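## Task

One gripper holds a green chlorine ball; with the other, push a loose grey peg fully into one of that ball's free holes until it latches. Pegs already in the ball must stay seated. At the end the holding gripper must still grip either the ball or a peg that is latched in it. Apart from that required grip, nothing may depend on the robot to stay in place at the end.

## Robot and tools

ROBOT. Two six-joint arms, left_arm and right_arm, each with a parallel two-finger gripper, face each other across a table. Scene frame: origin at table centre, table surface at z = +0.020 m, +z up; left_arm's base sits on the +y side at (+0.083, +0.512, +0.060) m, right_arm's at (-0.056, -0.449, +0.093) m. The names left and right do not refer to image sides. Fingers point along the gripper's +x axis and close along its y axis; the reported hand point lies between the pads, 3-4 cm short of the tips.

execute_actions. Argument actions is a list with zero or one entry. An empty list ([]) only reports the state. A motion entry is {"rows": [...], "steps": n} with n from 1 to 15 control steps (each 1/30 s, default 15). Each row drives one step; if rows run out, the last row repeats. A wait entry is {"steps": n} with n up to 300, counted from the previous result, and it includes your reply time. Optional pictures (true/false) controls whether camera images come back; by default they do.

ROW LAYOUT. Every row is one list of exactly 14 numbers covering both arms, even if only one moves: left_arm waist, shoulder, elbow, wrist pitch, wrist yaw, wrist roll, opening; then the same seven for right_arm. The six joint values are absolute target angles in radians (a joint-space pose, not offsets), read the same way as the Joint positions line. Ranges per arm: waist -3.054 to 3.054, shoulder 0.000 to 3.142, elbow 0.000 to 2.356, wrist pitch -1.571 to 1.571, wrist yaw -1.571 to 1.571, wrist roll -3.142 to 3.142. A target more than 0.010 rad beyond a range end, and farther out than the joint currently is, makes the whole call be rejected and nothing is sent. True ends may differ by 0.010 rad either way; targets past the real end are clipped, and the result may say "joint sent to its limit" (possibly about an earlier, still-running motion). The opening is an absolute value from -1 to 1: +1 fully open (pads 0.088 m apart), empty fingers touch near -0.80, values below that do nothing more. Closing fully takes at least about 0.5 s.

MOTION LIMITS. Each step, a joint's target is kept close to its measured angle (about 0.21 rad for waist, shoulder, elbow and wrist pitch, 0.267 wrist yaw, 0.228 wrist roll), and if the hand would be sent more than 70 mm from its current place all targets are scaled back, so long moves need several calls. Friction may leave joints short, especially at long reach, and tiny changes may not happen; check the reported angles after each move. Arms keep heading to the last row while you think or wait, until they settle or a step is HELD.

RESULTS. The state line gives, for left_arm | right_arm, end_effector_position (m), end_effector_quat_wxyz and velocities (m/s, rad/s), all in the scene frame; positions can be off, more so at long reach. Joint positions and Joint velocities list each arm's six joints (rad, rad/s) followed by pad gap (m, m/s). grip_measured is the finger opening on the command scale; it may be off by about 1 mm per gripper and reads up to 0.061 narrower when squeezing hard. To hold something, command roughly 0.07 below grip_measured; smaller margins grip more gently. Parts under about 3 mm wide get proportionally less force. "joint command not followed" means a clearance check altered or blocked some joint targets; HELD marks steps where your row was partly or wholly not sent. MOTOR HOT appears from 50 °C; at 95 °C an OVER-TEMPERATURE FAULT holds that arm until it cools, and if cooling fails within 30-60 s the arm and gripper lose power and go limp. Holding loads heats motors, even while idle.

CAMERAS. Images come in order cam_head_left, cam_head_right, cam_left_wrist, cam_right_wrist, each 896x504. Calibration is given as OpenCV intrinsics K, distortion D and T_world_to_cam; wrist camera poses follow the arm's joint readings. Results list cameras whose calibration changed.

zoom_image: camera (one of the four names) and region [x0, y0, x1, y1] in pixels of that camera's latest image, origin at top-left, at most 504 by 504; returns an enlarged view. read_manual: optional section (only "licences"); returns licence text and does not move anything. finished_scene: scene = the number of the current scene; it ends and grades it irreversibly and presents the next task. Answering without a tool call ends everything.

TYPICAL ORDER. Look, locate the held ball and a loose peg, grasp the peg with the free arm, align it over an empty hole, press until it latches, release, and keep the other gripper holding the ball, then call finished_scene.

AVOID. Knocking or dropping anything off the table fails the task. Do not let the arms collide or press on each other. Contact torque reaching a joint's load limit (waist 17.4, shoulder 21.6, elbow 21.5, wrist pitch 5.67, wrist yaw 5.65, wrist roll 5.3 N m, including carried weight) freezes that arm for 10 s and drops the rest of the call. Pad force tops out around 34-49 N and spikes at first contact, so close gently. Avoid slips, slams and hard shoves; loose objects may occasionally be nudged by outside pushes. Fast, smooth, low-effort motion is preferred.

Each tool is called after ">>>" by a JSON object that holds its "api" and its "payload".

## Session

>>> {"api": "execute_actions", "payload": {"actions": []}}

Scene clock: 0.00 s of 4400.00 s.
left_arm: end_effector_position=(-0.0474, +0.0992, +0.2611) grip_measured=-0.147 end_effector_quat_wxyz=(+0.514, -0.010, -0.007, -0.858) end_effector_velocity=(+0.000, +0.001, +0.000) end_effector_angular_velocity=(+0.006, +0.006, +0.005) | right_arm: end_effector_position=(+0.0709, -0.1618, +0.4184) grip_measured=+0.983 end_effector_quat_wxyz=(+0.836, +0.020, -0.024, +0.547) end_effector_velocity=(-0.001, -0.000, +0.000) end_effector_angular_velocity=(-0.011, -0.020, +0.004)
Joint positions: left_arm=[ 0.284  1.621  0.636  1.011  0.282 -0.005  0.032] | right_arm=[ 0.005  0.842  0.647  0.256 -0.004  0.008  0.087]
Joint velocities: left_arm=[-0.002 -0.007 -0.002 -0.007 -0.007 -0.007  0.   ] | right_arm=[-0.002 -0.002  0.002 -0.007 -0.007 -0.022 -0.   ]
Heat: left arm: hottest elbow 26 °C (+0.0 °C/min); right arm: hottest elbow 25 °C (+0.0 °C/min).

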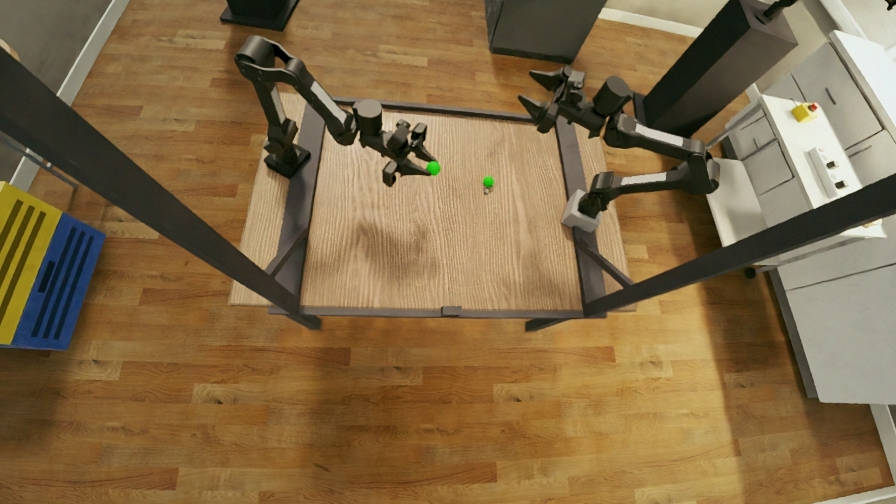

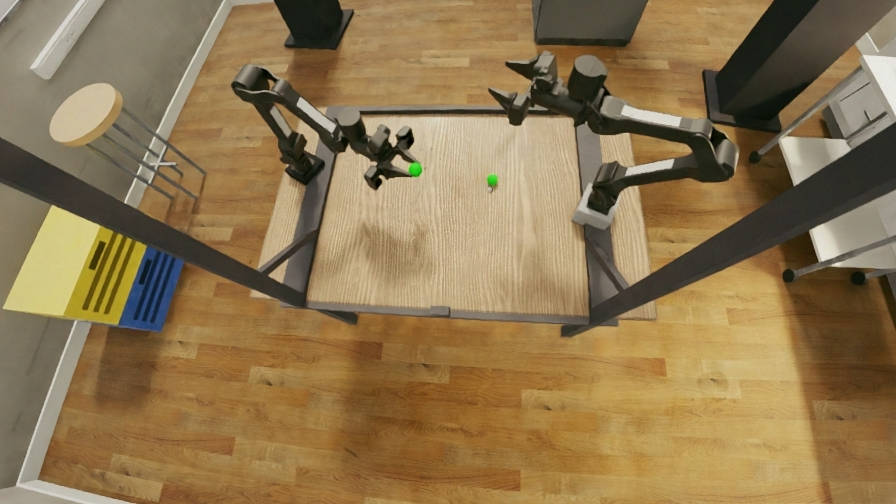

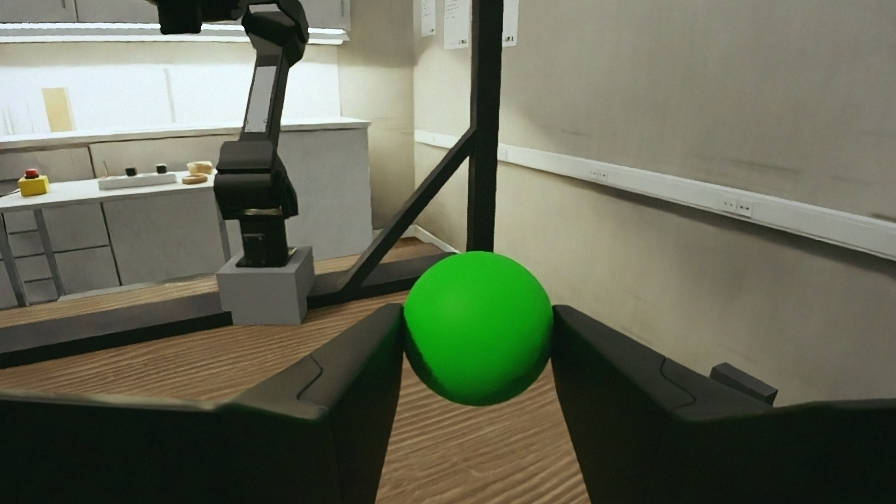

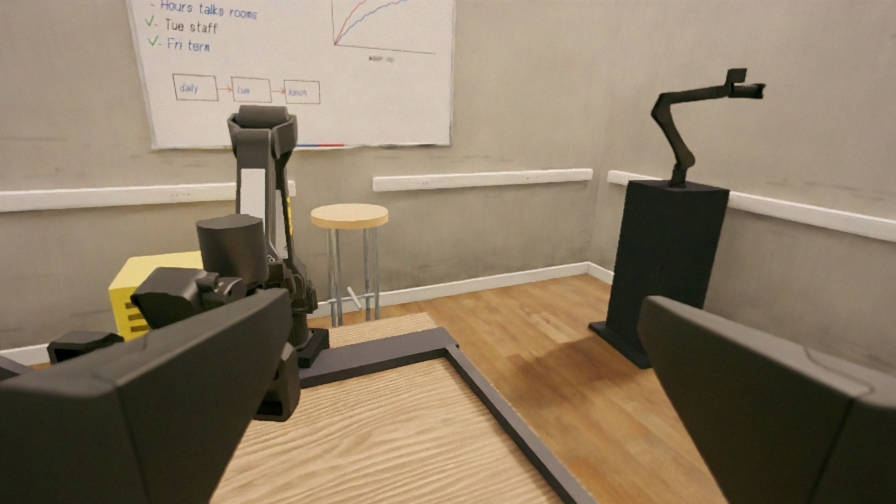

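>>> {"api": "zoom_image", "payload": {"camera": "cam_head_left", "region": [400, 140, 530, 220]}}

>>> {"api": "zoom_image", "payload": {"camera": "cam_head_right", "region": [290, 100, 610, 310]}}

Region (400, 140, 530, 220) of cam_head_left's 896x504 image, scaled by 3.877, with more detail than that image has; it fills the top 310 rows of this view, and the rest is white.

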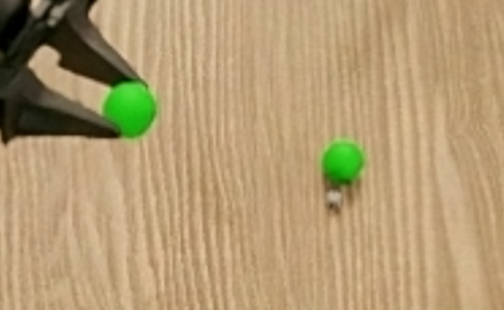

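Region (290, 100, 610, 310) of cam_head_right's 896x504 image, scaled by 1.575, with more detail than that image has; it fills the top 331 rows of this view, and the rest is white.

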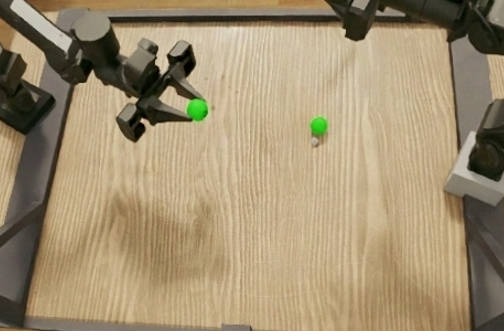

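>>> {"api": "execute_actions", "payload": {"actions": [{"rows":[[0.284,1.621,0.636,1.011,0.282,-0.005,-0.22,0.087,1.809,1.228,-0.99,0,0,0.3]]}], "pictures": false}}

>>> {"api": "execute_actions", "payload": {"actions": [{"steps":30}]}}

Scene clock: 17.87 s of 4400.00 s.
left_arm: end_effector_position=(-0.0474, +0.0992, +0.2611) grip_measured=-0.147 end_effector_quat_wxyz=(+0.514, -0.010, -0.007, -0.858) end_effector_velocity=(+0.002, -0.001, -0.000) end_effector_angular_velocity=(+0.001, +0.008, +0.019) | right_arm: end_effector_position=(+0.0761, -0.0752, +0.2213) grip_measured=+0.306 end_effector_quat_wxyz=(+0.708, -0.287, +0.410, +0.499) end_effector_velocity=(-0.077, -0.220, -0.707) end_effector_angular_velocity=(-2.764, +0.982, -0.005)
Joint positions: left_arm=[ 0.284  1.621  0.636  1.011  0.282 -0.005  0.032] | right_arm=[ 0.083  1.647  1.209 -0.61   0.001  0.006  0.054]
Joint velocities: left_arm=[-0.002  0.002 -0.002  0.007 -0.022 -0.007 -0.   ] | right_arm=[-0.002  1.492  0.046 -1.487 -0.007  0.007 -0.001]
Heat: left arm: hottest elbow 28 °C (+6.7 °C/min); right arm: hottest elbow 28 °C (+10.1 °C/min).
Steps of this call (steps 1 to 90: nothing new was sent; then 14.37 s passed at rest; steps 91 to 105: all 15 steps of this action). Readings (joint positions):
91: left_arm=[0.284 1.621 0.636 1.011 0.282 -0.005] | right_arm=[0.015 0.871 0.680 0.198 0.001 0.008]
92: left_arm=[0.284 1.621 0.636 1.011 0.282 -0.005] | right_arm=[0.036 0.921 0.743 0.135 0.002 0.008]
94: left_arm=[0.284 1.621 0.636 1.011 0.282 -0.005] | right_arm=[0.068 1.051 0.876 0.008 0.001 0.007]
98: left_arm=[0.284 1.621 0.636 1.011 0.282 -0.005] | right_arm=[0.083 1.303 1.120 -0.249 0.001 0.006]
105: the state above

Scene clock: 18.87 s of 4400.00 s.
left_arm: end_effector_position=(-0.0474, +0.0992, +0.2611) grip_measured=-0.147 end_effector_quat_wxyz=(+0.514, -0.010, -0.007, -0.858) end_effector_velocity=(+0.002, -0.001, +0.000) end_effector_angular_velocity=(+0.006, +0.006, +0.019) | right_arm: end_effector_position=(+0.0497, -0.1495, +0.1481) grip_measured=+0.304 end_effector_quat_wxyz=(+0.576, -0.410, +0.580, +0.405) end_effector_velocity=(-0.001, -0.002, -0.001) end_effector_angular_velocity=(-0.009, +0.011, +0.005)
Joint positions: left_arm=[ 0.284  1.621  0.636  1.011  0.282 -0.005  0.032] | right_arm=[ 0.084  1.811  1.219 -0.988  0.001  0.006  0.054]
Joint velocities: left_arm=[-0.002 -0.002  0.002 -0.007 -0.022 -0.007 -0.   ] | right_arm=[-0.002  0.002 -0.002 -0.007 -0.007 -0.007 -0.   ]
Heat: left arm: hottest elbow 28 °C (+6.4 °C/min); right arm: hottest elbow 28 °C (+9.5 °C/min).
Steps of this call (steps 1 to 30: the robot went on to your last target). Readings (joint positions):
1: left_arm=[0.284 1.621 0.636 1.011 0.282 -0.005] | right_arm=[0.083 1.697 1.212 -0.670 0.001 0.006]
2: left_arm=[0.284 1.621 0.636 1.011 0.282 -0.005] | right_arm=[0.084 1.739 1.214 -0.735 0.001 0.006]
4: left_arm=[0.284 1.621 0.636 1.011 0.282 -0.005] | right_arm=[0.084 1.795 1.213 -0.870 0.001 0.006]
8: left_arm=[0.284 1.621 0.636 1.011 0.282 -0.005] | right_arm=[0.084 1.811 1.216 -0.963 0.001 0.006]
30: the state above
All arms were judged still, so your last target was given up. Only a new action makes them travel on or press farther. Fingers that are still opening or closing keep moving.
camera_calibration (this result's frames):
cam_right_wrist: T_world_to_cam=[[0.949455, -0.313698, 0.0113894, -0.0859203], [-0.298015, -0.889402, 0.346629, -0.148301], [-0.098607, -0.332503, -0.937933, 0.174632], [0, 0, 0, 1]] pos_world=[0.0546013, -0.100787, 0.216177]

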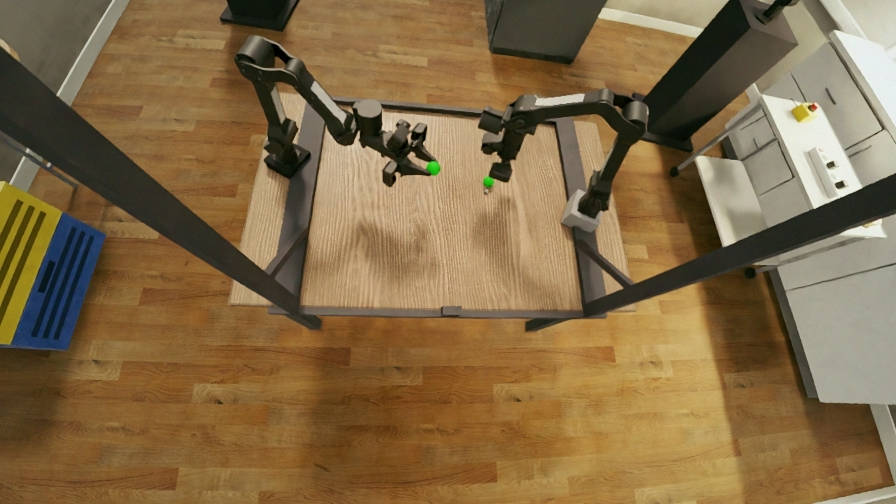

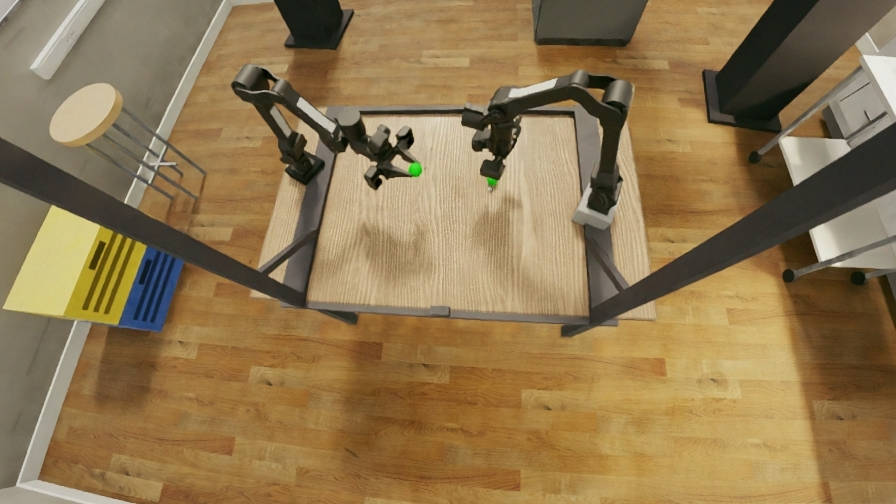

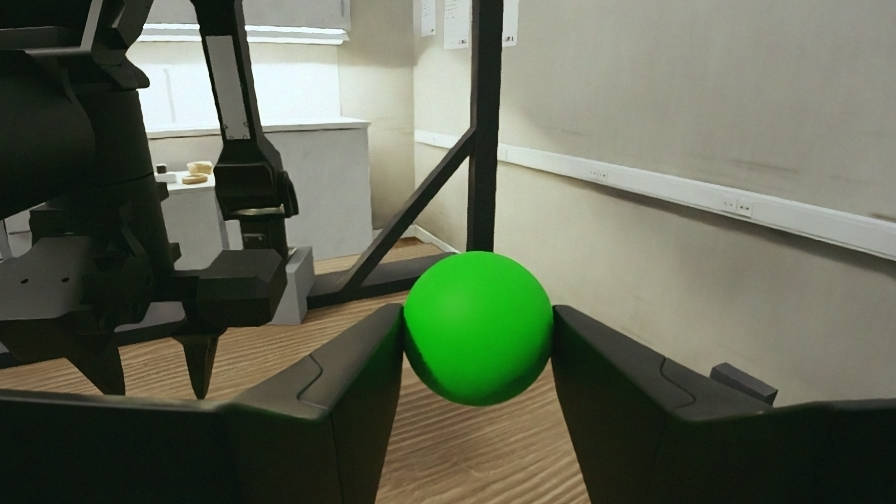

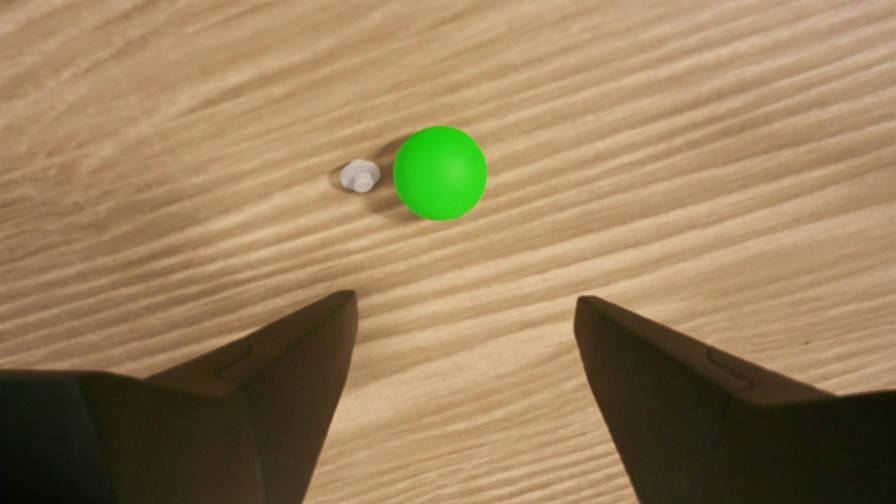

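>>> {"api": "zoom_image", "payload": {"camera": "cam_right_wrist", "region": [300, 110, 500, 240]}}

Region (300, 110, 500, 240) of cam_right_wrist's 896x504 image, scaled by 2.520, with more detail than that image has; it fills the top 328 rows of this view, and the rest is white.

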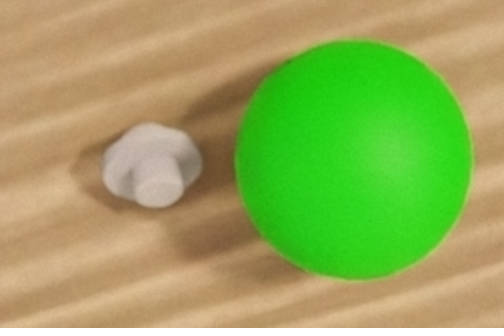

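>>> {"api": "execute_actions", "payload": {"actions": [{"rows":[[0.284,1.621,0.636,1.011,0.282,-0.005,-0.22,0.216,1.286,0.255,0.18,0,0,-0.4]]}], "pictures": false}}

>>> {"api": "execute_actions", "payload": {"actions": [{"steps":30}]}}

>>> {"api": "zoom_image", "payload": {"camera": "cam_right_wrist", "region": [340, 150, 600, 350]}}

Scene clock: 30.13 s of 4400.00 s.
left_arm: end_effector_position=(-0.0474, +0.0992, +0.2611) grip_measured=-0.147 end_effector_quat_wxyz=(+0.514, -0.010, -0.007, -0.858) end_effector_velocity=(+0.000, +0.000, -0.005) end_effector_angular_velocity=(+0.025, +0.002, +0.005) | right_arm: end_effector_position=(-0.0034, -0.1963, +0.1022) grip_measured=-0.394 end_effector_quat_wxyz=(+0.684, -0.297, +0.368, +0.556) end_effector_velocity=(-0.040, -0.187, -0.232) end_effector_angular_velocity=(+0.175, -0.034, +0.013)
Joint positions: left_arm=[ 0.284  1.621  0.636  1.011  0.282 -0.005  0.032] | right_arm=[ 0.217  1.295  0.332 -0.021 -0.001  0.005  0.02 ]
Joint velocities: left_arm=[-0.002 -0.002 -0.002 -0.022 -0.007 -0.007 -0.   ] | right_arm=[ 0.002 -0.002 -1.341  1.516 -0.007 -0.007 -0.002]
Heat: left arm: hottest shoulder 28 °C (+4.0 °C/min); right arm: hottest elbow 28 °C (+6.0 °C/min).
Steps of this call (steps 1 to 90: nothing new was sent; then 7.77 s passed at rest; steps 91 to 105: all 15 steps of this action). Readings (joint positions):
91: left_arm=[0.284 1.621 0.636 1.011 0.282 -0.005] | right_arm=[0.094 1.779 1.179 -0.922 0.006 0.006]
92: left_arm=[0.284 1.621 0.636 1.011 0.282 -0.005] | right_arm=[0.121 1.731 1.115 -0.854 0.008 0.006]
94: left_arm=[0.284 1.621 0.636 1.011 0.282 -0.005] | right_arm=[0.186 1.609 0.985 -0.734 0.001 0.005]
98: left_arm=[0.284 1.621 0.636 1.011 0.282 -0.005] | right_arm=[0.219 1.369 0.741 -0.471 -0.001 0.005]
105: the state above

Scene clock: 31.13 s of 4400.00 s.
left_arm: end_effector_position=(-0.0474, +0.0992, +0.2611) grip_measured=-0.147 end_effector_quat_wxyz=(+0.514, -0.010, -0.007, -0.858) end_effector_velocity=(+0.002, -0.001, +0.000) end_effector_angular_velocity=(+0.006, +0.006, +0.019) | right_arm: end_effector_position=(-0.0012, -0.1860, +0.1072) grip_measured=-0.396 end_effector_quat_wxyz=(+0.706, -0.259, +0.322, +0.574) end_effector_velocity=(-0.001, -0.001, -0.001) end_effector_angular_velocity=(+0.004, +0.010, -0.003)
Joint positions: left_arm=[ 0.284  1.621  0.636  1.011  0.282 -0.005  0.032] | right_arm=[ 0.217  1.292  0.263  0.177 -0.001  0.005  0.02 ]
Joint velocities: left_arm=[-0.002 -0.002  0.002 -0.007 -0.022 -0.007 -0.   ] | right_arm=[-0.002 -0.002 -0.007  0.007 -0.007  0.007 -0.   ]
Heat: left arm: hottest elbow 29 °C (+5.8 °C/min); right arm: hottest elbow 28 °C (+5.8 °C/min).
Steps of this call (steps 1 to 30: the robot went on to your last target). Readings (joint positions):
1: left_arm=[0.284 1.621 0.636 1.011 0.282 -0.005] | right_arm=[0.217 1.296 0.297 0.033 -0.001 0.005]
2: left_arm=[0.284 1.621 0.636 1.011 0.282 -0.005] | right_arm=[0.217 1.296 0.276 0.080 -0.001 0.005]
4: left_arm=[0.284 1.621 0.636 1.011 0.282 -0.005] | right_arm=[0.217 1.295 0.268 0.140 -0.001 0.005]
8: left_arm=[0.284 1.621 0.636 1.011 0.282 -0.005] | right_arm=[0.217 1.292 0.266 0.168 -0.001 0.005]
30: the state above
All arms were judged still, so your last target was given up. Only a new action makes them travel on or press farther. Fingers that are still opening or closing keep moving.
camera_calibration (this result's frames):
cam_right_wrist: T_world_to_cam=[[0.980716, -0.194459, 0.0195476, -0.0271825], [-0.174122, -0.91479, -0.364474, -0.110101], [0.0887571, 0.354041, -0.931008, 0.246313], [0, 0, 0, 1]] pos_world=[-0.0143748, -0.19321, 0.189722]

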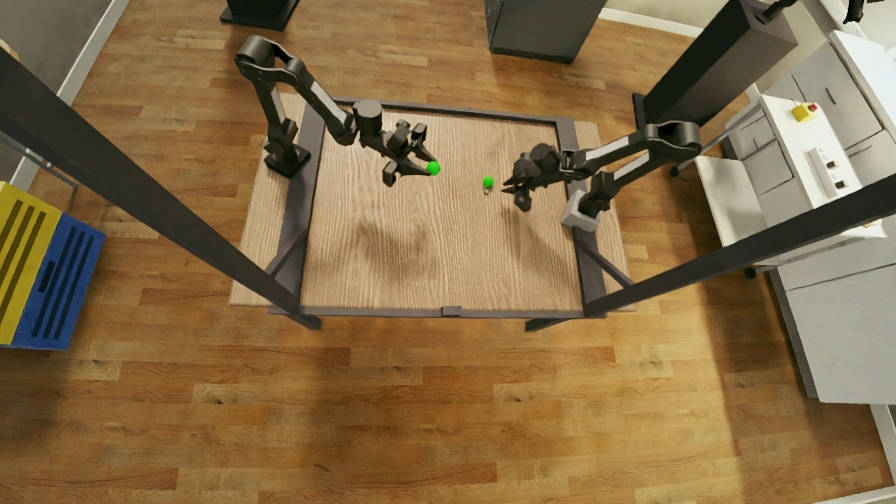

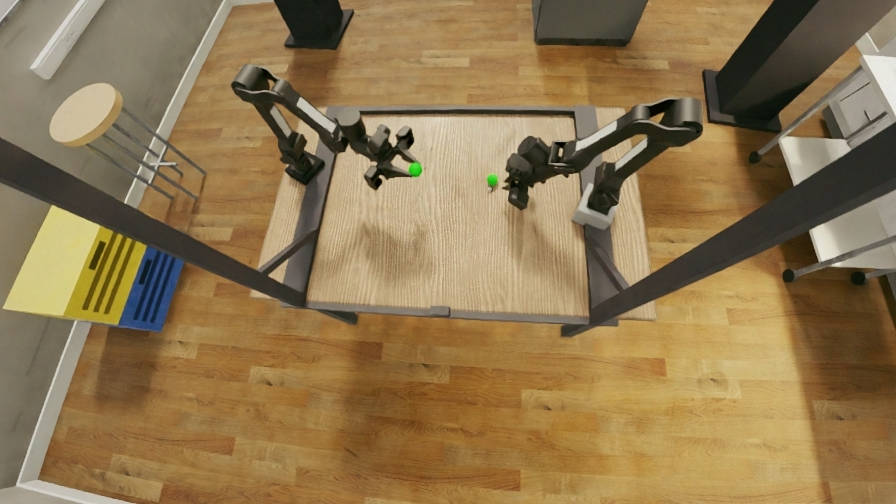

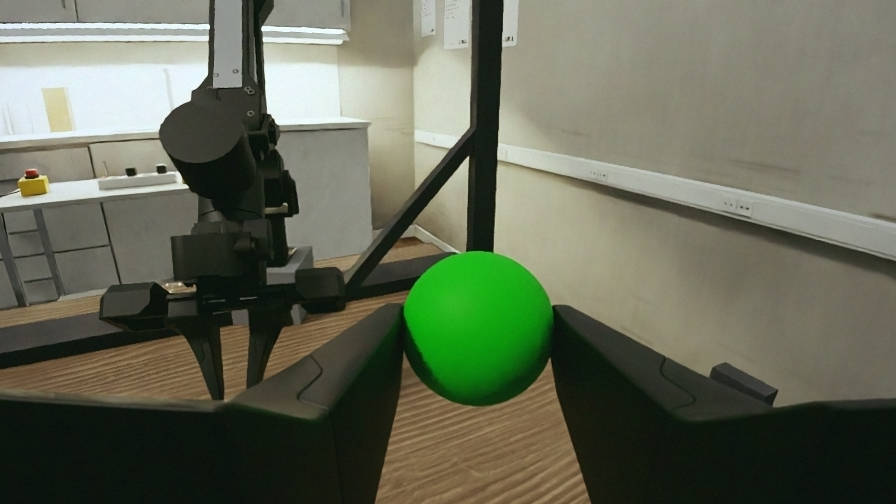

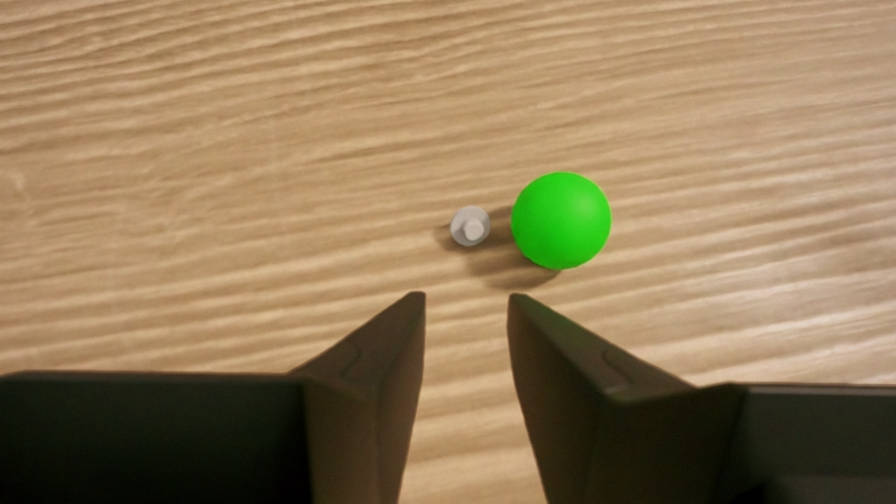

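Region (340, 150, 600, 350) of cam_right_wrist's 896x504 image, scaled by 1.938, with more detail than that image has; it fills the top 388 rows of this view, and the rest is white.

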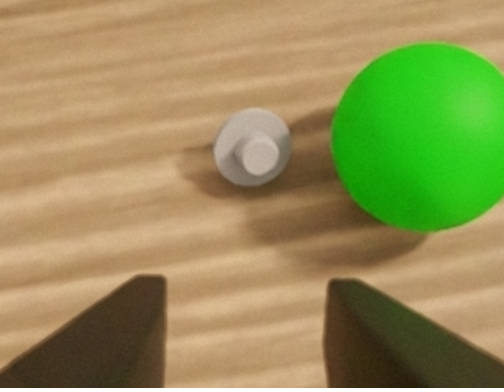

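>>> {"api": "execute_actions", "payload": {"actions": [{"rows":[[0.284,1.621,0.636,1.011,0.282,-0.005,-0.22,0.202,1.59,0.32,0.426,0,0,-0.45]]}], "pictures": false}}

>>> {"api": "execute_actions", "payload": {"actions": [{"steps":20}]}}

>>> {"api": "zoom_image", "payload": {"camera": "cam_right_wrist", "region": [340, 180, 600, 380]}}

>>> {"api": "zoom_image", "payload": {"camera": "cam_head_right", "region": [460, 160, 540, 220]}}

Scene clock: 38.97 s of 4400.00 s.
left_arm: end_effector_position=(-0.0474, +0.0992, +0.2611) grip_measured=-0.147 end_effector_quat_wxyz=(+0.514, -0.010, -0.007, -0.858) end_effector_velocity=(+0.000, +0.000, -0.002) end_effector_angular_velocity=(+0.004, -0.008, +0.005) | right_arm: end_effector_position=(+0.0081, -0.1590, +0.0807) grip_measured=-0.446 end_effector_quat_wxyz=(+0.711, -0.256, +0.322, +0.571) end_effector_velocity=(-0.002, +0.002, -0.000) end_effector_angular_velocity=(+0.003, +0.000, +0.013)
Joint positions: left_arm=[ 0.284  1.621  0.636  1.011  0.282 -0.005  0.032] | right_arm=[ 0.205  1.582  0.312  0.422 -0.001  0.005  0.017]
Joint velocities: left_arm=[-0.002 -0.002 -0.002 -0.007 -0.007  0.007  0.   ] | right_arm=[ 0.002  0.007  0.002  0.007 -0.007 -0.007  0.   ]
Heat: left arm: hottest elbow 29 °C (+4.6 °C/min); right arm: hottest elbow 28 °C (+4.6 °C/min).
Steps of this call (steps 1 to 90: nothing new was sent; then 4.33 s passed at rest; steps 91 to 105: all 15 steps of this action). Readings (joint positions):
91: left_arm=[0.284 1.621 0.636 1.011 0.282 -0.005] | right_arm=[0.216 1.325 0.264 0.225 -0.001 0.005]
92: left_arm=[0.284 1.621 0.636 1.011 0.282 -0.005] | right_arm=[0.213 1.385 0.276 0.295 -0.001 0.005]
94: left_arm=[0.284 1.621 0.636 1.011 0.282 -0.005] | right_arm=[0.208 1.499 0.307 0.370 -0.001 0.005]
98: left_arm=[0.284 1.621 0.636 1.011 0.282 -0.005] | right_arm=[0.206 1.574 0.312 0.408 -0.001 0.005]
105: the state above

Scene clock: 39.63 s of 4400.00 s.
left_arm: end_effector_position=(-0.0474, +0.0992, +0.2611) grip_measured=-0.147 end_effector_quat_wxyz=(+0.514, -0.010, -0.007, -0.858) end_effector_velocity=(-0.000, -0.000, -0.003) end_effector_angular_velocity=(+0.020, +0.003, +0.005) | right_arm: end_effector_position=(+0.0081, -0.1589, +0.0806) grip_measured=-0.446 end_effector_quat_wxyz=(+0.711, -0.256, +0.322, +0.571) end_effector_velocity=(-0.001, -0.002, -0.001) end_effector_angular_velocity=(-0.007, +0.002, +0.008)
Joint positions: left_arm=[ 0.284  1.621  0.636  1.011  0.282 -0.005  0.032] | right_arm=[ 0.205  1.583  0.312  0.423 -0.001  0.005  0.017]
Joint velocities: left_arm=[-0.002 -0.002  0.002 -0.022 -0.007 -0.007 -0.   ] | right_arm=[-0.002 -0.002 -0.002 -0.007 -0.007 -0.007 -0.   ]
Heat: left arm: hottest elbow 29 °C (+4.5 °C/min); right arm: hottest elbow 28 °C (+4.5 °C/min).
Steps of this call (steps 1 to 15: the robot went on to your last target; steps 16 to 20: nothing new was sent). Readings (joint positions):
1: left_arm=[0.284 1.621 0.636 1.011 0.282 -0.005] | right_arm=[0.205 1.583 0.312 0.422 -0.001 0.005]
2: left_arm=[0.284 1.621 0.636 1.011 0.282 -0.005] | right_arm=[0.205 1.583 0.312 0.423 -0.001 0.005]
4: left_arm=[0.284 1.621 0.636 1.011 0.282 -0.005] | right_arm=[0.205 1.583 0.312 0.423 -0.001 0.005]
8: left_arm=[0.284 1.621 0.636 1.011 0.282 -0.005] | right_arm=[0.205 1.583 0.312 0.423 -0.001 0.005]
20: the state above
All arms were judged still, so your last target was given up. Only a new action makes them travel on or press farther. Fingers that are still opening or closing keep moving.
camera_calibration (this result's frames):
cam_right_wrist: T_world_to_cam=[[0.978253, -0.206489, 0.0195791, -0.0324174], [-0.184976, -0.911232, -0.368023, -0.0925302], [0.0938337, 0.356398, -0.929611, 0.211331], [0, 0, 0, 1]] pos_world=[-0.00523349, -0.166328, 0.163037]

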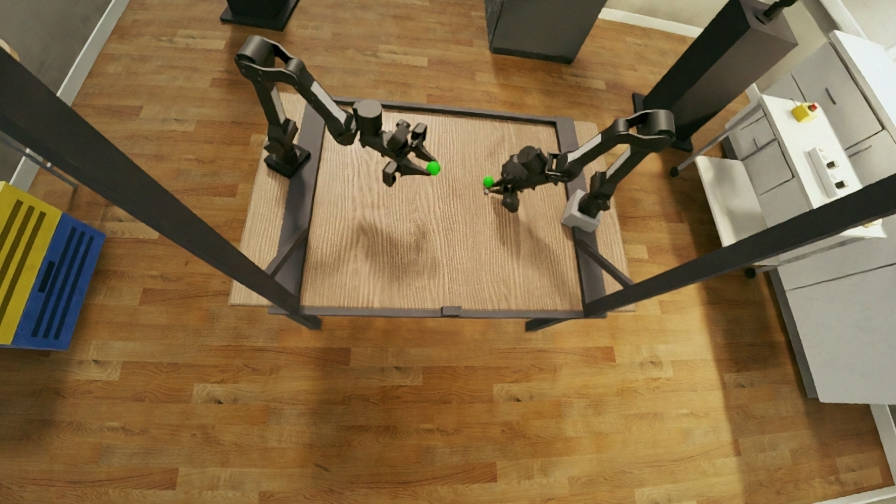

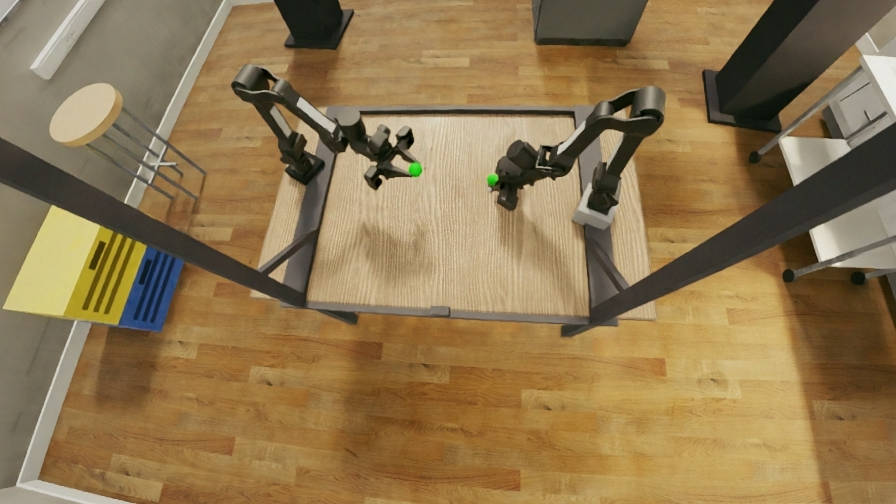

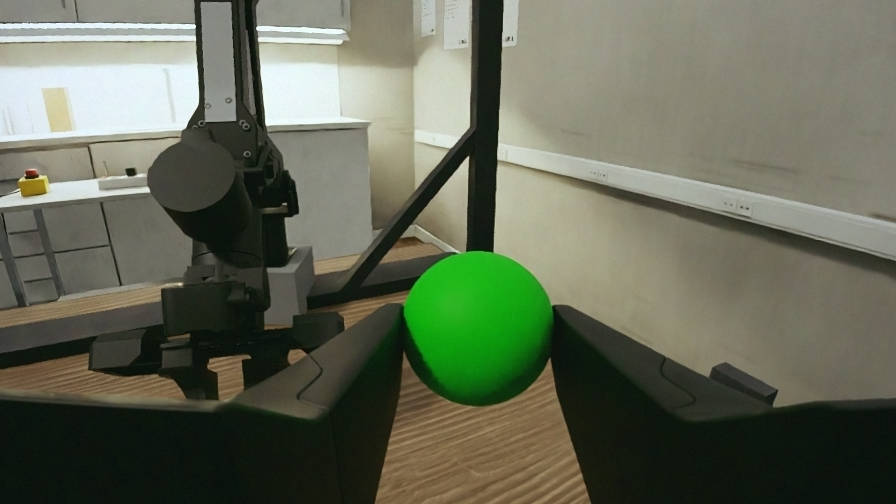

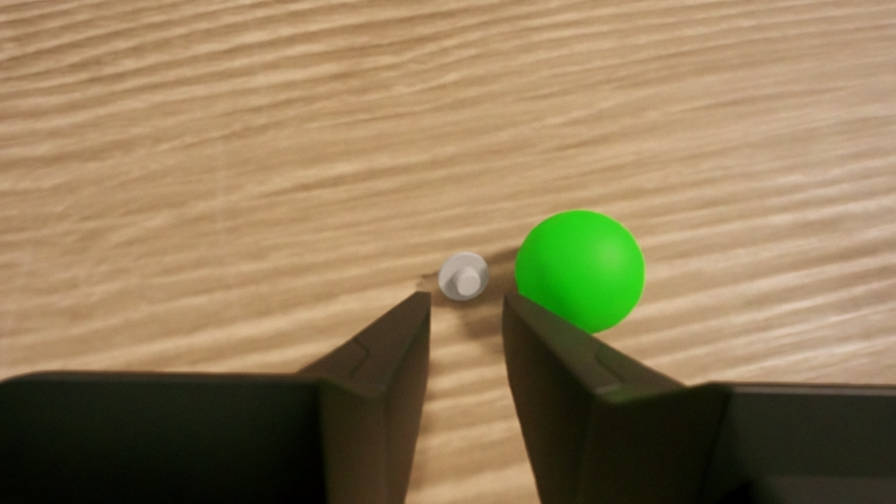

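Region (340, 180, 600, 380) of cam_right_wrist's 896x504 image, scaled by 1.938, with more detail than that image has; it fills the top 388 rows of this view, and the rest is white.

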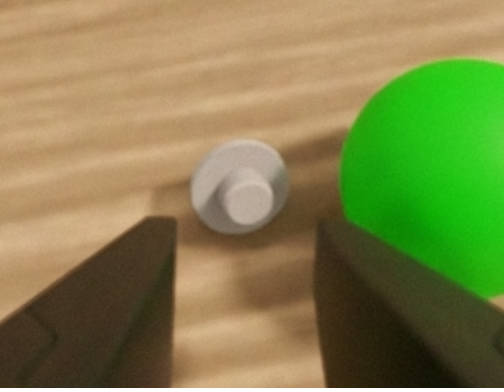

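Region (460, 160, 540, 220) of cam_head_right's 896x504 image, scaled by 6.300, with more detail than that image has; it fills the top 378 rows of this view, and the rest is white.

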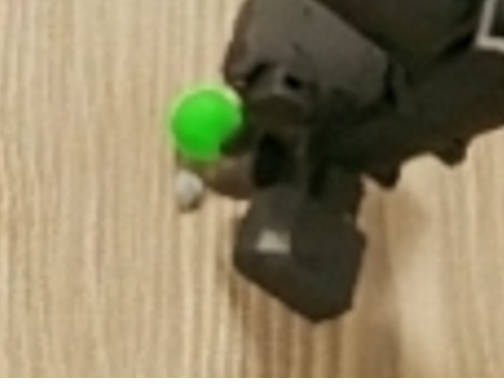

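>>> {"api": "execute_actions", "payload": {"actions": [{"rows":[[0.284,1.621,0.636,1.011,0.282,-0.005,-0.22,0.202,1.711,0.351,0.514,0,0,-0.56]]}]}}

>>> {"api": "zoom_image", "payload": {"camera": "cam_right_wrist", "region": [340, 180, 600, 380]}}

Scene clock: 45.10 s of 4400.00 s.
left_arm: end_effector_position=(-0.0474, +0.0992, +0.2611) grip_measured=-0.147 end_effector_quat_wxyz=(+0.514, -0.010, -0.007, -0.858) end_effector_velocity=(-0.000, -0.000, -0.003) end_effector_angular_velocity=(+0.020, +0.003, +0.005) | right_arm: end_effector_position=(+0.0105, -0.1480, +0.0672) grip_measured=-0.556 end_effector_quat_wxyz=(+0.710, -0.257, +0.323, +0.570) end_effector_velocity=(+0.001, -0.002, -0.001) end_effector_angular_velocity=(-0.011, -0.018, +0.009)
Joint positions: left_arm=[ 0.284  1.621  0.636  1.011  0.282 -0.005  0.032] | right_arm=[ 0.205  1.703  0.342  0.511 -0.001  0.005  0.012]
Joint velocities: left_arm=[-0.002 -0.002  0.002 -0.022 -0.007 -0.007 -0.   ] | right_arm=[-0.002 -0.002 -0.002 -0.007  0.007 -0.022 -0.   ]
Heat: left arm: hottest elbow 29 °C (+4.0 °C/min); right arm: hottest elbow 28 °C (+4.0 °C/min).
Steps of this call (steps 1 to 90: nothing new was sent; then 1.97 s passed at rest; steps 91 to 105: all 15 steps of this action). Readings (joint positions):
91: left_arm=[0.284 1.621 0.636 1.011 0.282 -0.005] | right_arm=[0.205 1.603 0.314 0.445 -0.001 0.005]
92: left_arm=[0.284 1.621 0.636 1.011 0.282 -0.005] | right_arm=[0.205 1.634 0.324 0.471 -0.001 0.005]
94: left_arm=[0.284 1.621 0.636 1.011 0.282 -0.005] | right_arm=[0.205 1.680 0.339 0.491 -0.001 0.005]
98: left_arm=[0.284 1.621 0.636 1.011 0.282 -0.005] | right_arm=[0.205 1.701 0.339 0.506 -0.001 0.005]
105: the state above
camera_calibration (this result's frames):
cam_right_wrist: T_world_to_cam=[[0.978263, -0.206445, 0.0195602, -0.0322385], [-0.185156, -0.912052, -0.365894, -0.0873434], [0.0933769, 0.354319, -0.930451, 0.194473], [0, 0, 0, 1]] pos_world=[-0.00279376, -0.155223, 0.149619]

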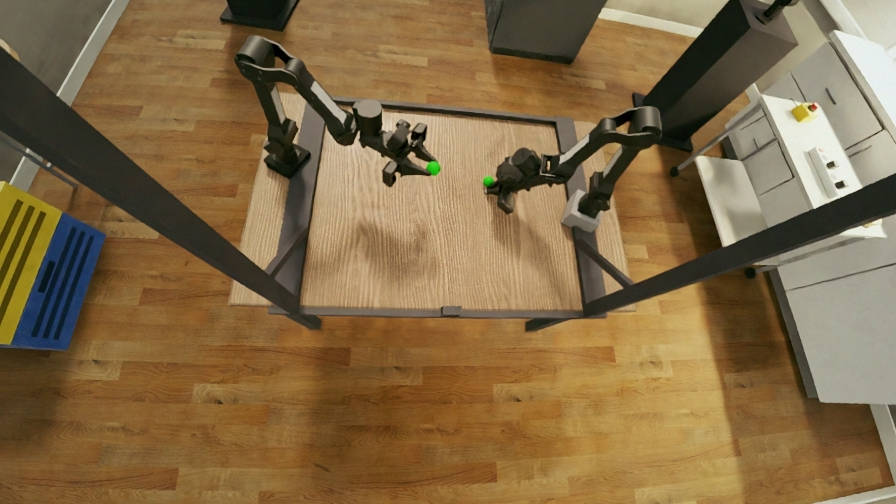

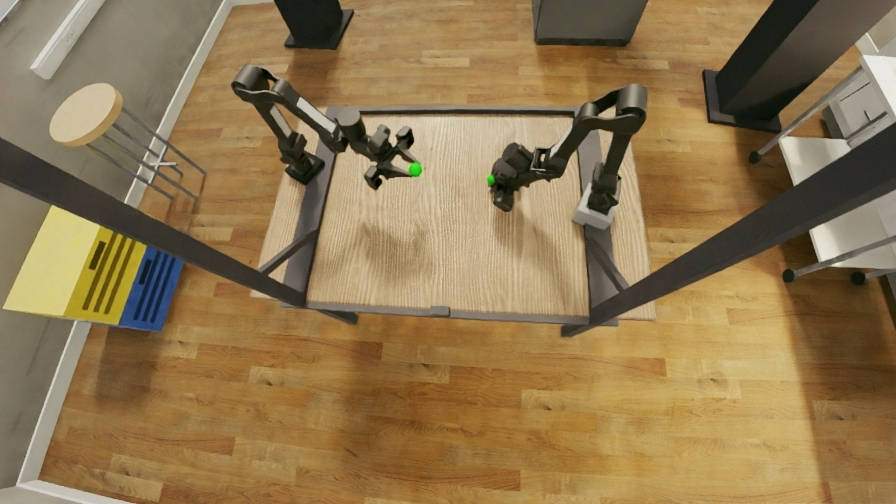

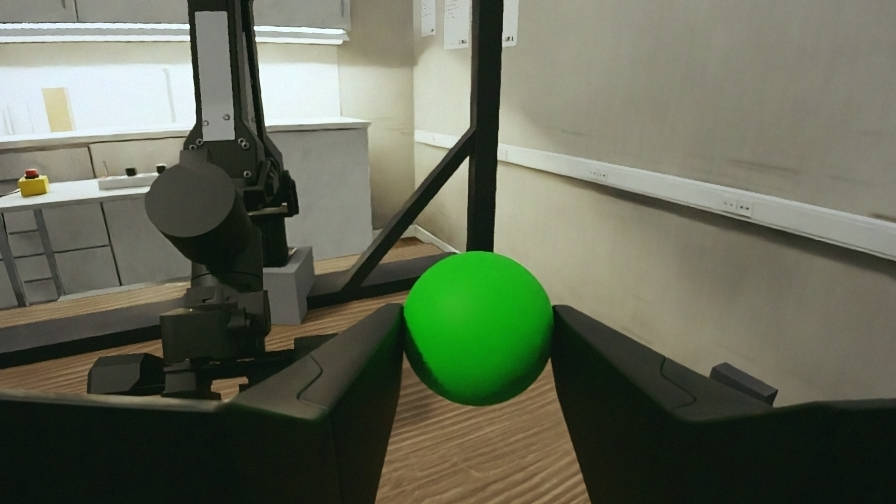

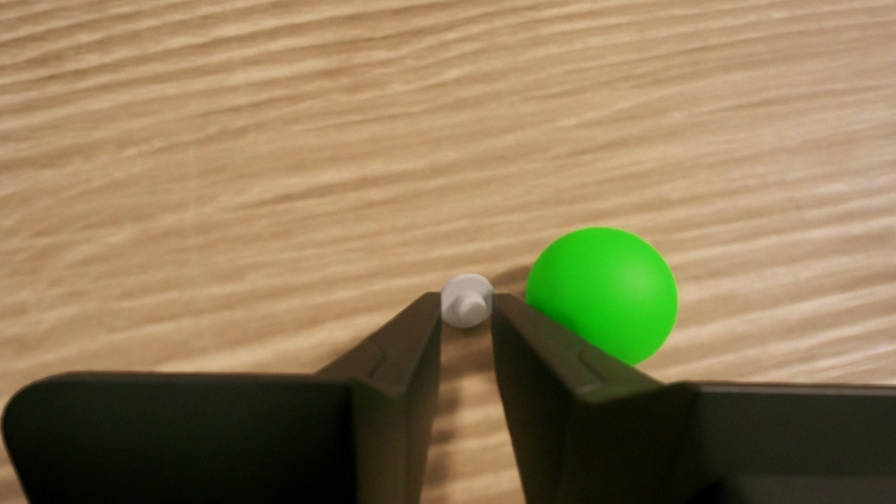

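Region (340, 180, 600, 380) of cam_right_wrist's 896x504 image, scaled by 1.938, with more detail than that image has; it fills the top 388 rows of this view, and the rest is white.

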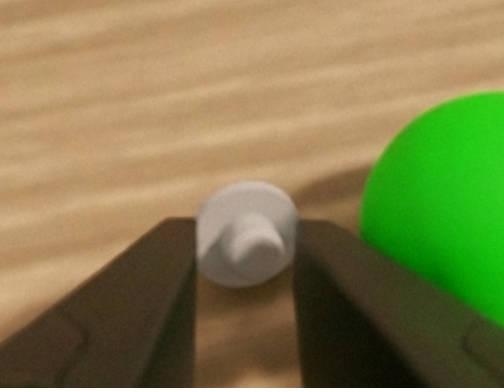

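>>> {"api": "execute_actions", "payload": {"actions": [{"rows":[[0.284,1.621,0.636,1.011,0.282,-0.005,-0.22,0.199,1.762,0.366,0.55,0,0,-0.56]]}]}}

>>> {"api": "zoom_image", "payload": {"camera": "cam_right_wrist", "region": [340, 180, 600, 380]}}

Scene clock: 47.73 s of 4400.00 s.
left_arm: end_effector_position=(-0.0474, +0.0992, +0.2611) grip_measured=-0.147 end_effector_quat_wxyz=(+0.514, -0.010, -0.007, -0.858) end_effector_velocity=(+0.002, -0.002, -0.003) end_effector_angular_velocity=(+0.020, +0.003, +0.019) | right_arm: end_effector_position=(+0.0126, -0.1432, +0.0614) grip_measured=-0.556 end_effector_quat_wxyz=(+0.711, -0.256, +0.323, +0.569) end_effector_velocity=(-0.003, -0.004, -0.003) end_effector_angular_velocity=(-0.019, +0.015, +0.002)
Joint positions: left_arm=[ 0.284  1.621  0.636  1.011  0.282 -0.005  0.032] | right_arm=[ 0.202  1.754  0.357  0.546 -0.001  0.005  0.012]
Joint velocities: left_arm=[-0.002 -0.002  0.002 -0.022 -0.022 -0.007  0.   ] | right_arm=[ 0.002 -0.002 -0.002 -0.022 -0.007  0.007 -0.   ]
Heat: left arm: hottest elbow 29 °C (+3.8 °C/min); right arm: hottest elbow 28 °C (+3.8 °C/min).
Steps of this call (steps 1 to 15: the robot went on to your last target; steps 16 to 64: nothing new was sent; steps 65 to 79: all 15 steps of this action). Readings (joint positions):
65: left_arm=[0.284 1.621 0.636 1.011 0.282 -0.005] | right_arm=[0.205 1.712 0.343 0.519 -0.001 0.005]
66: left_arm=[0.284 1.621 0.636 1.011 0.282 -0.005] | right_arm=[0.204 1.724 0.348 0.530 -0.001 0.005]
68: left_arm=[0.284 1.621 0.636 1.011 0.282 -0.005] | right_arm=[0.202 1.744 0.355 0.538 -0.001 0.005]
72: left_arm=[0.284 1.621 0.636 1.011 0.282 -0.005] | right_arm=[0.202 1.752 0.356 0.545 -0.001 0.005]
79: the state above
camera_calibration (this result's frames):
cam_right_wrist: T_world_to_cam=[[0.977546, -0.20981, 0.0195634, -0.0337168], [-0.188256, -0.911275, -0.366249, -0.0845045], [0.0946702, 0.354342, -0.930311, 0.187156], [0, 0, 0, 1]] pos_world=[-0.000666899, -0.150398, 0.143823]

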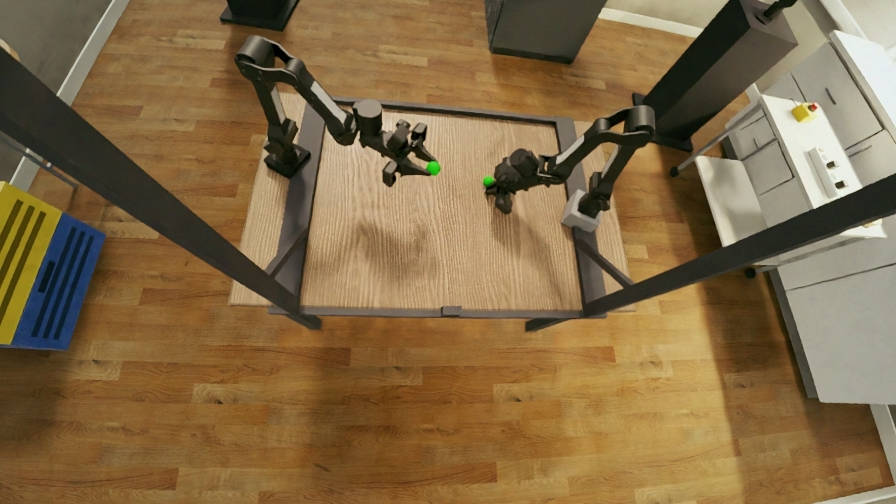

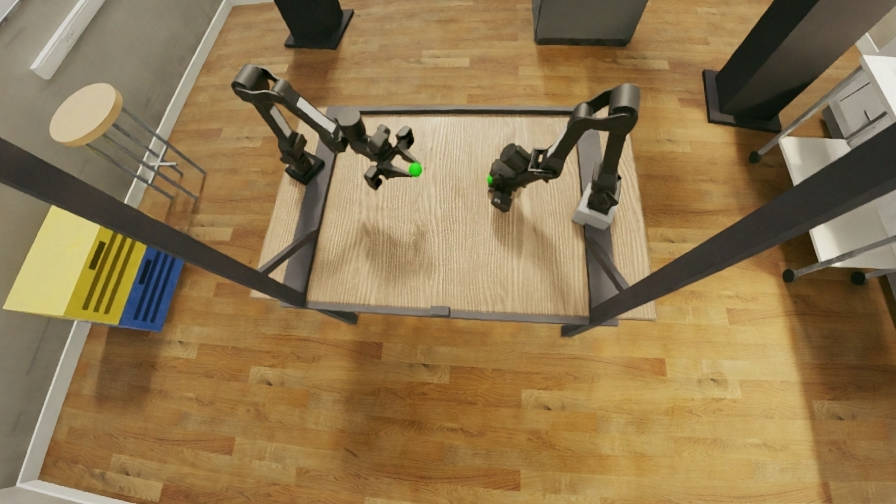

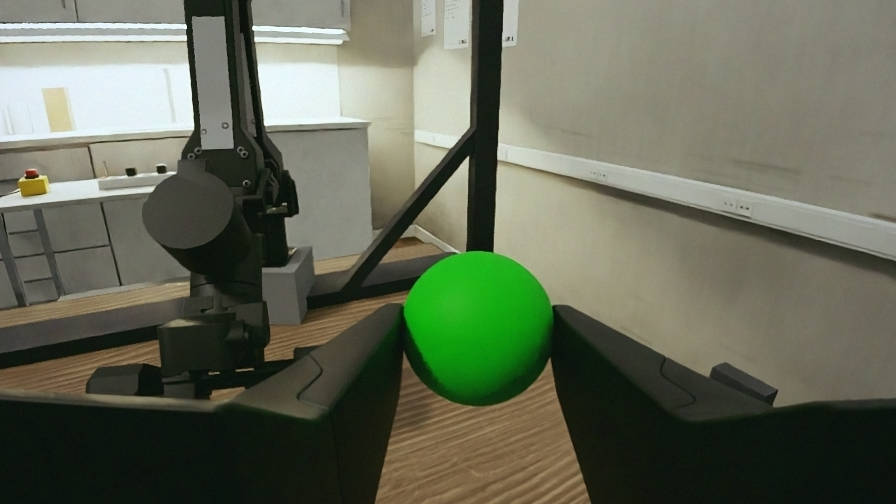

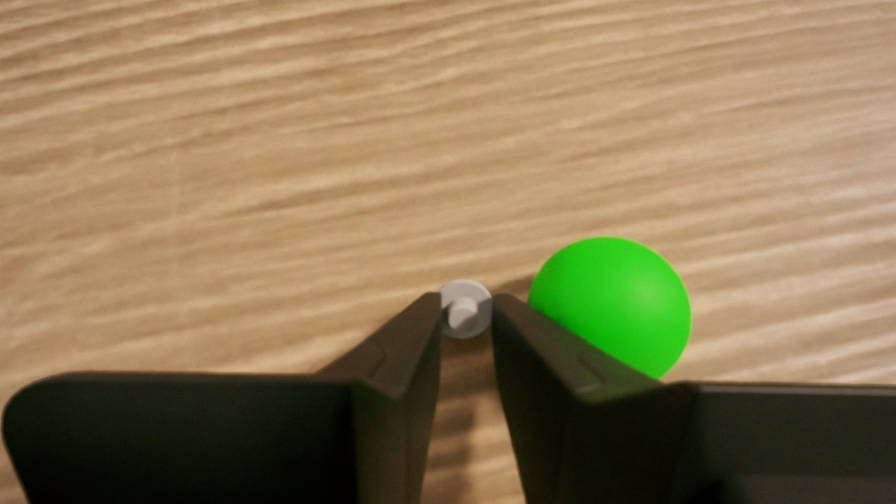

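Region (340, 180, 600, 380) of cam_right_wrist's 896x504 image, scaled by 1.938, with more detail than that image has; it fills the top 388 rows of this view, and the rest is white.

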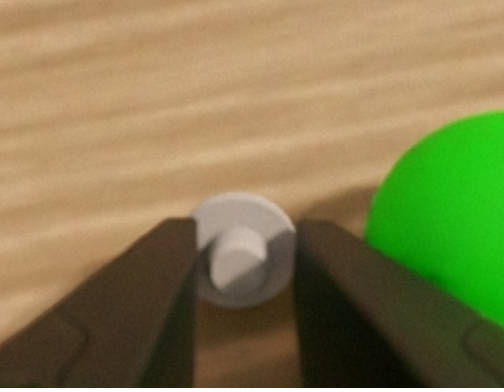

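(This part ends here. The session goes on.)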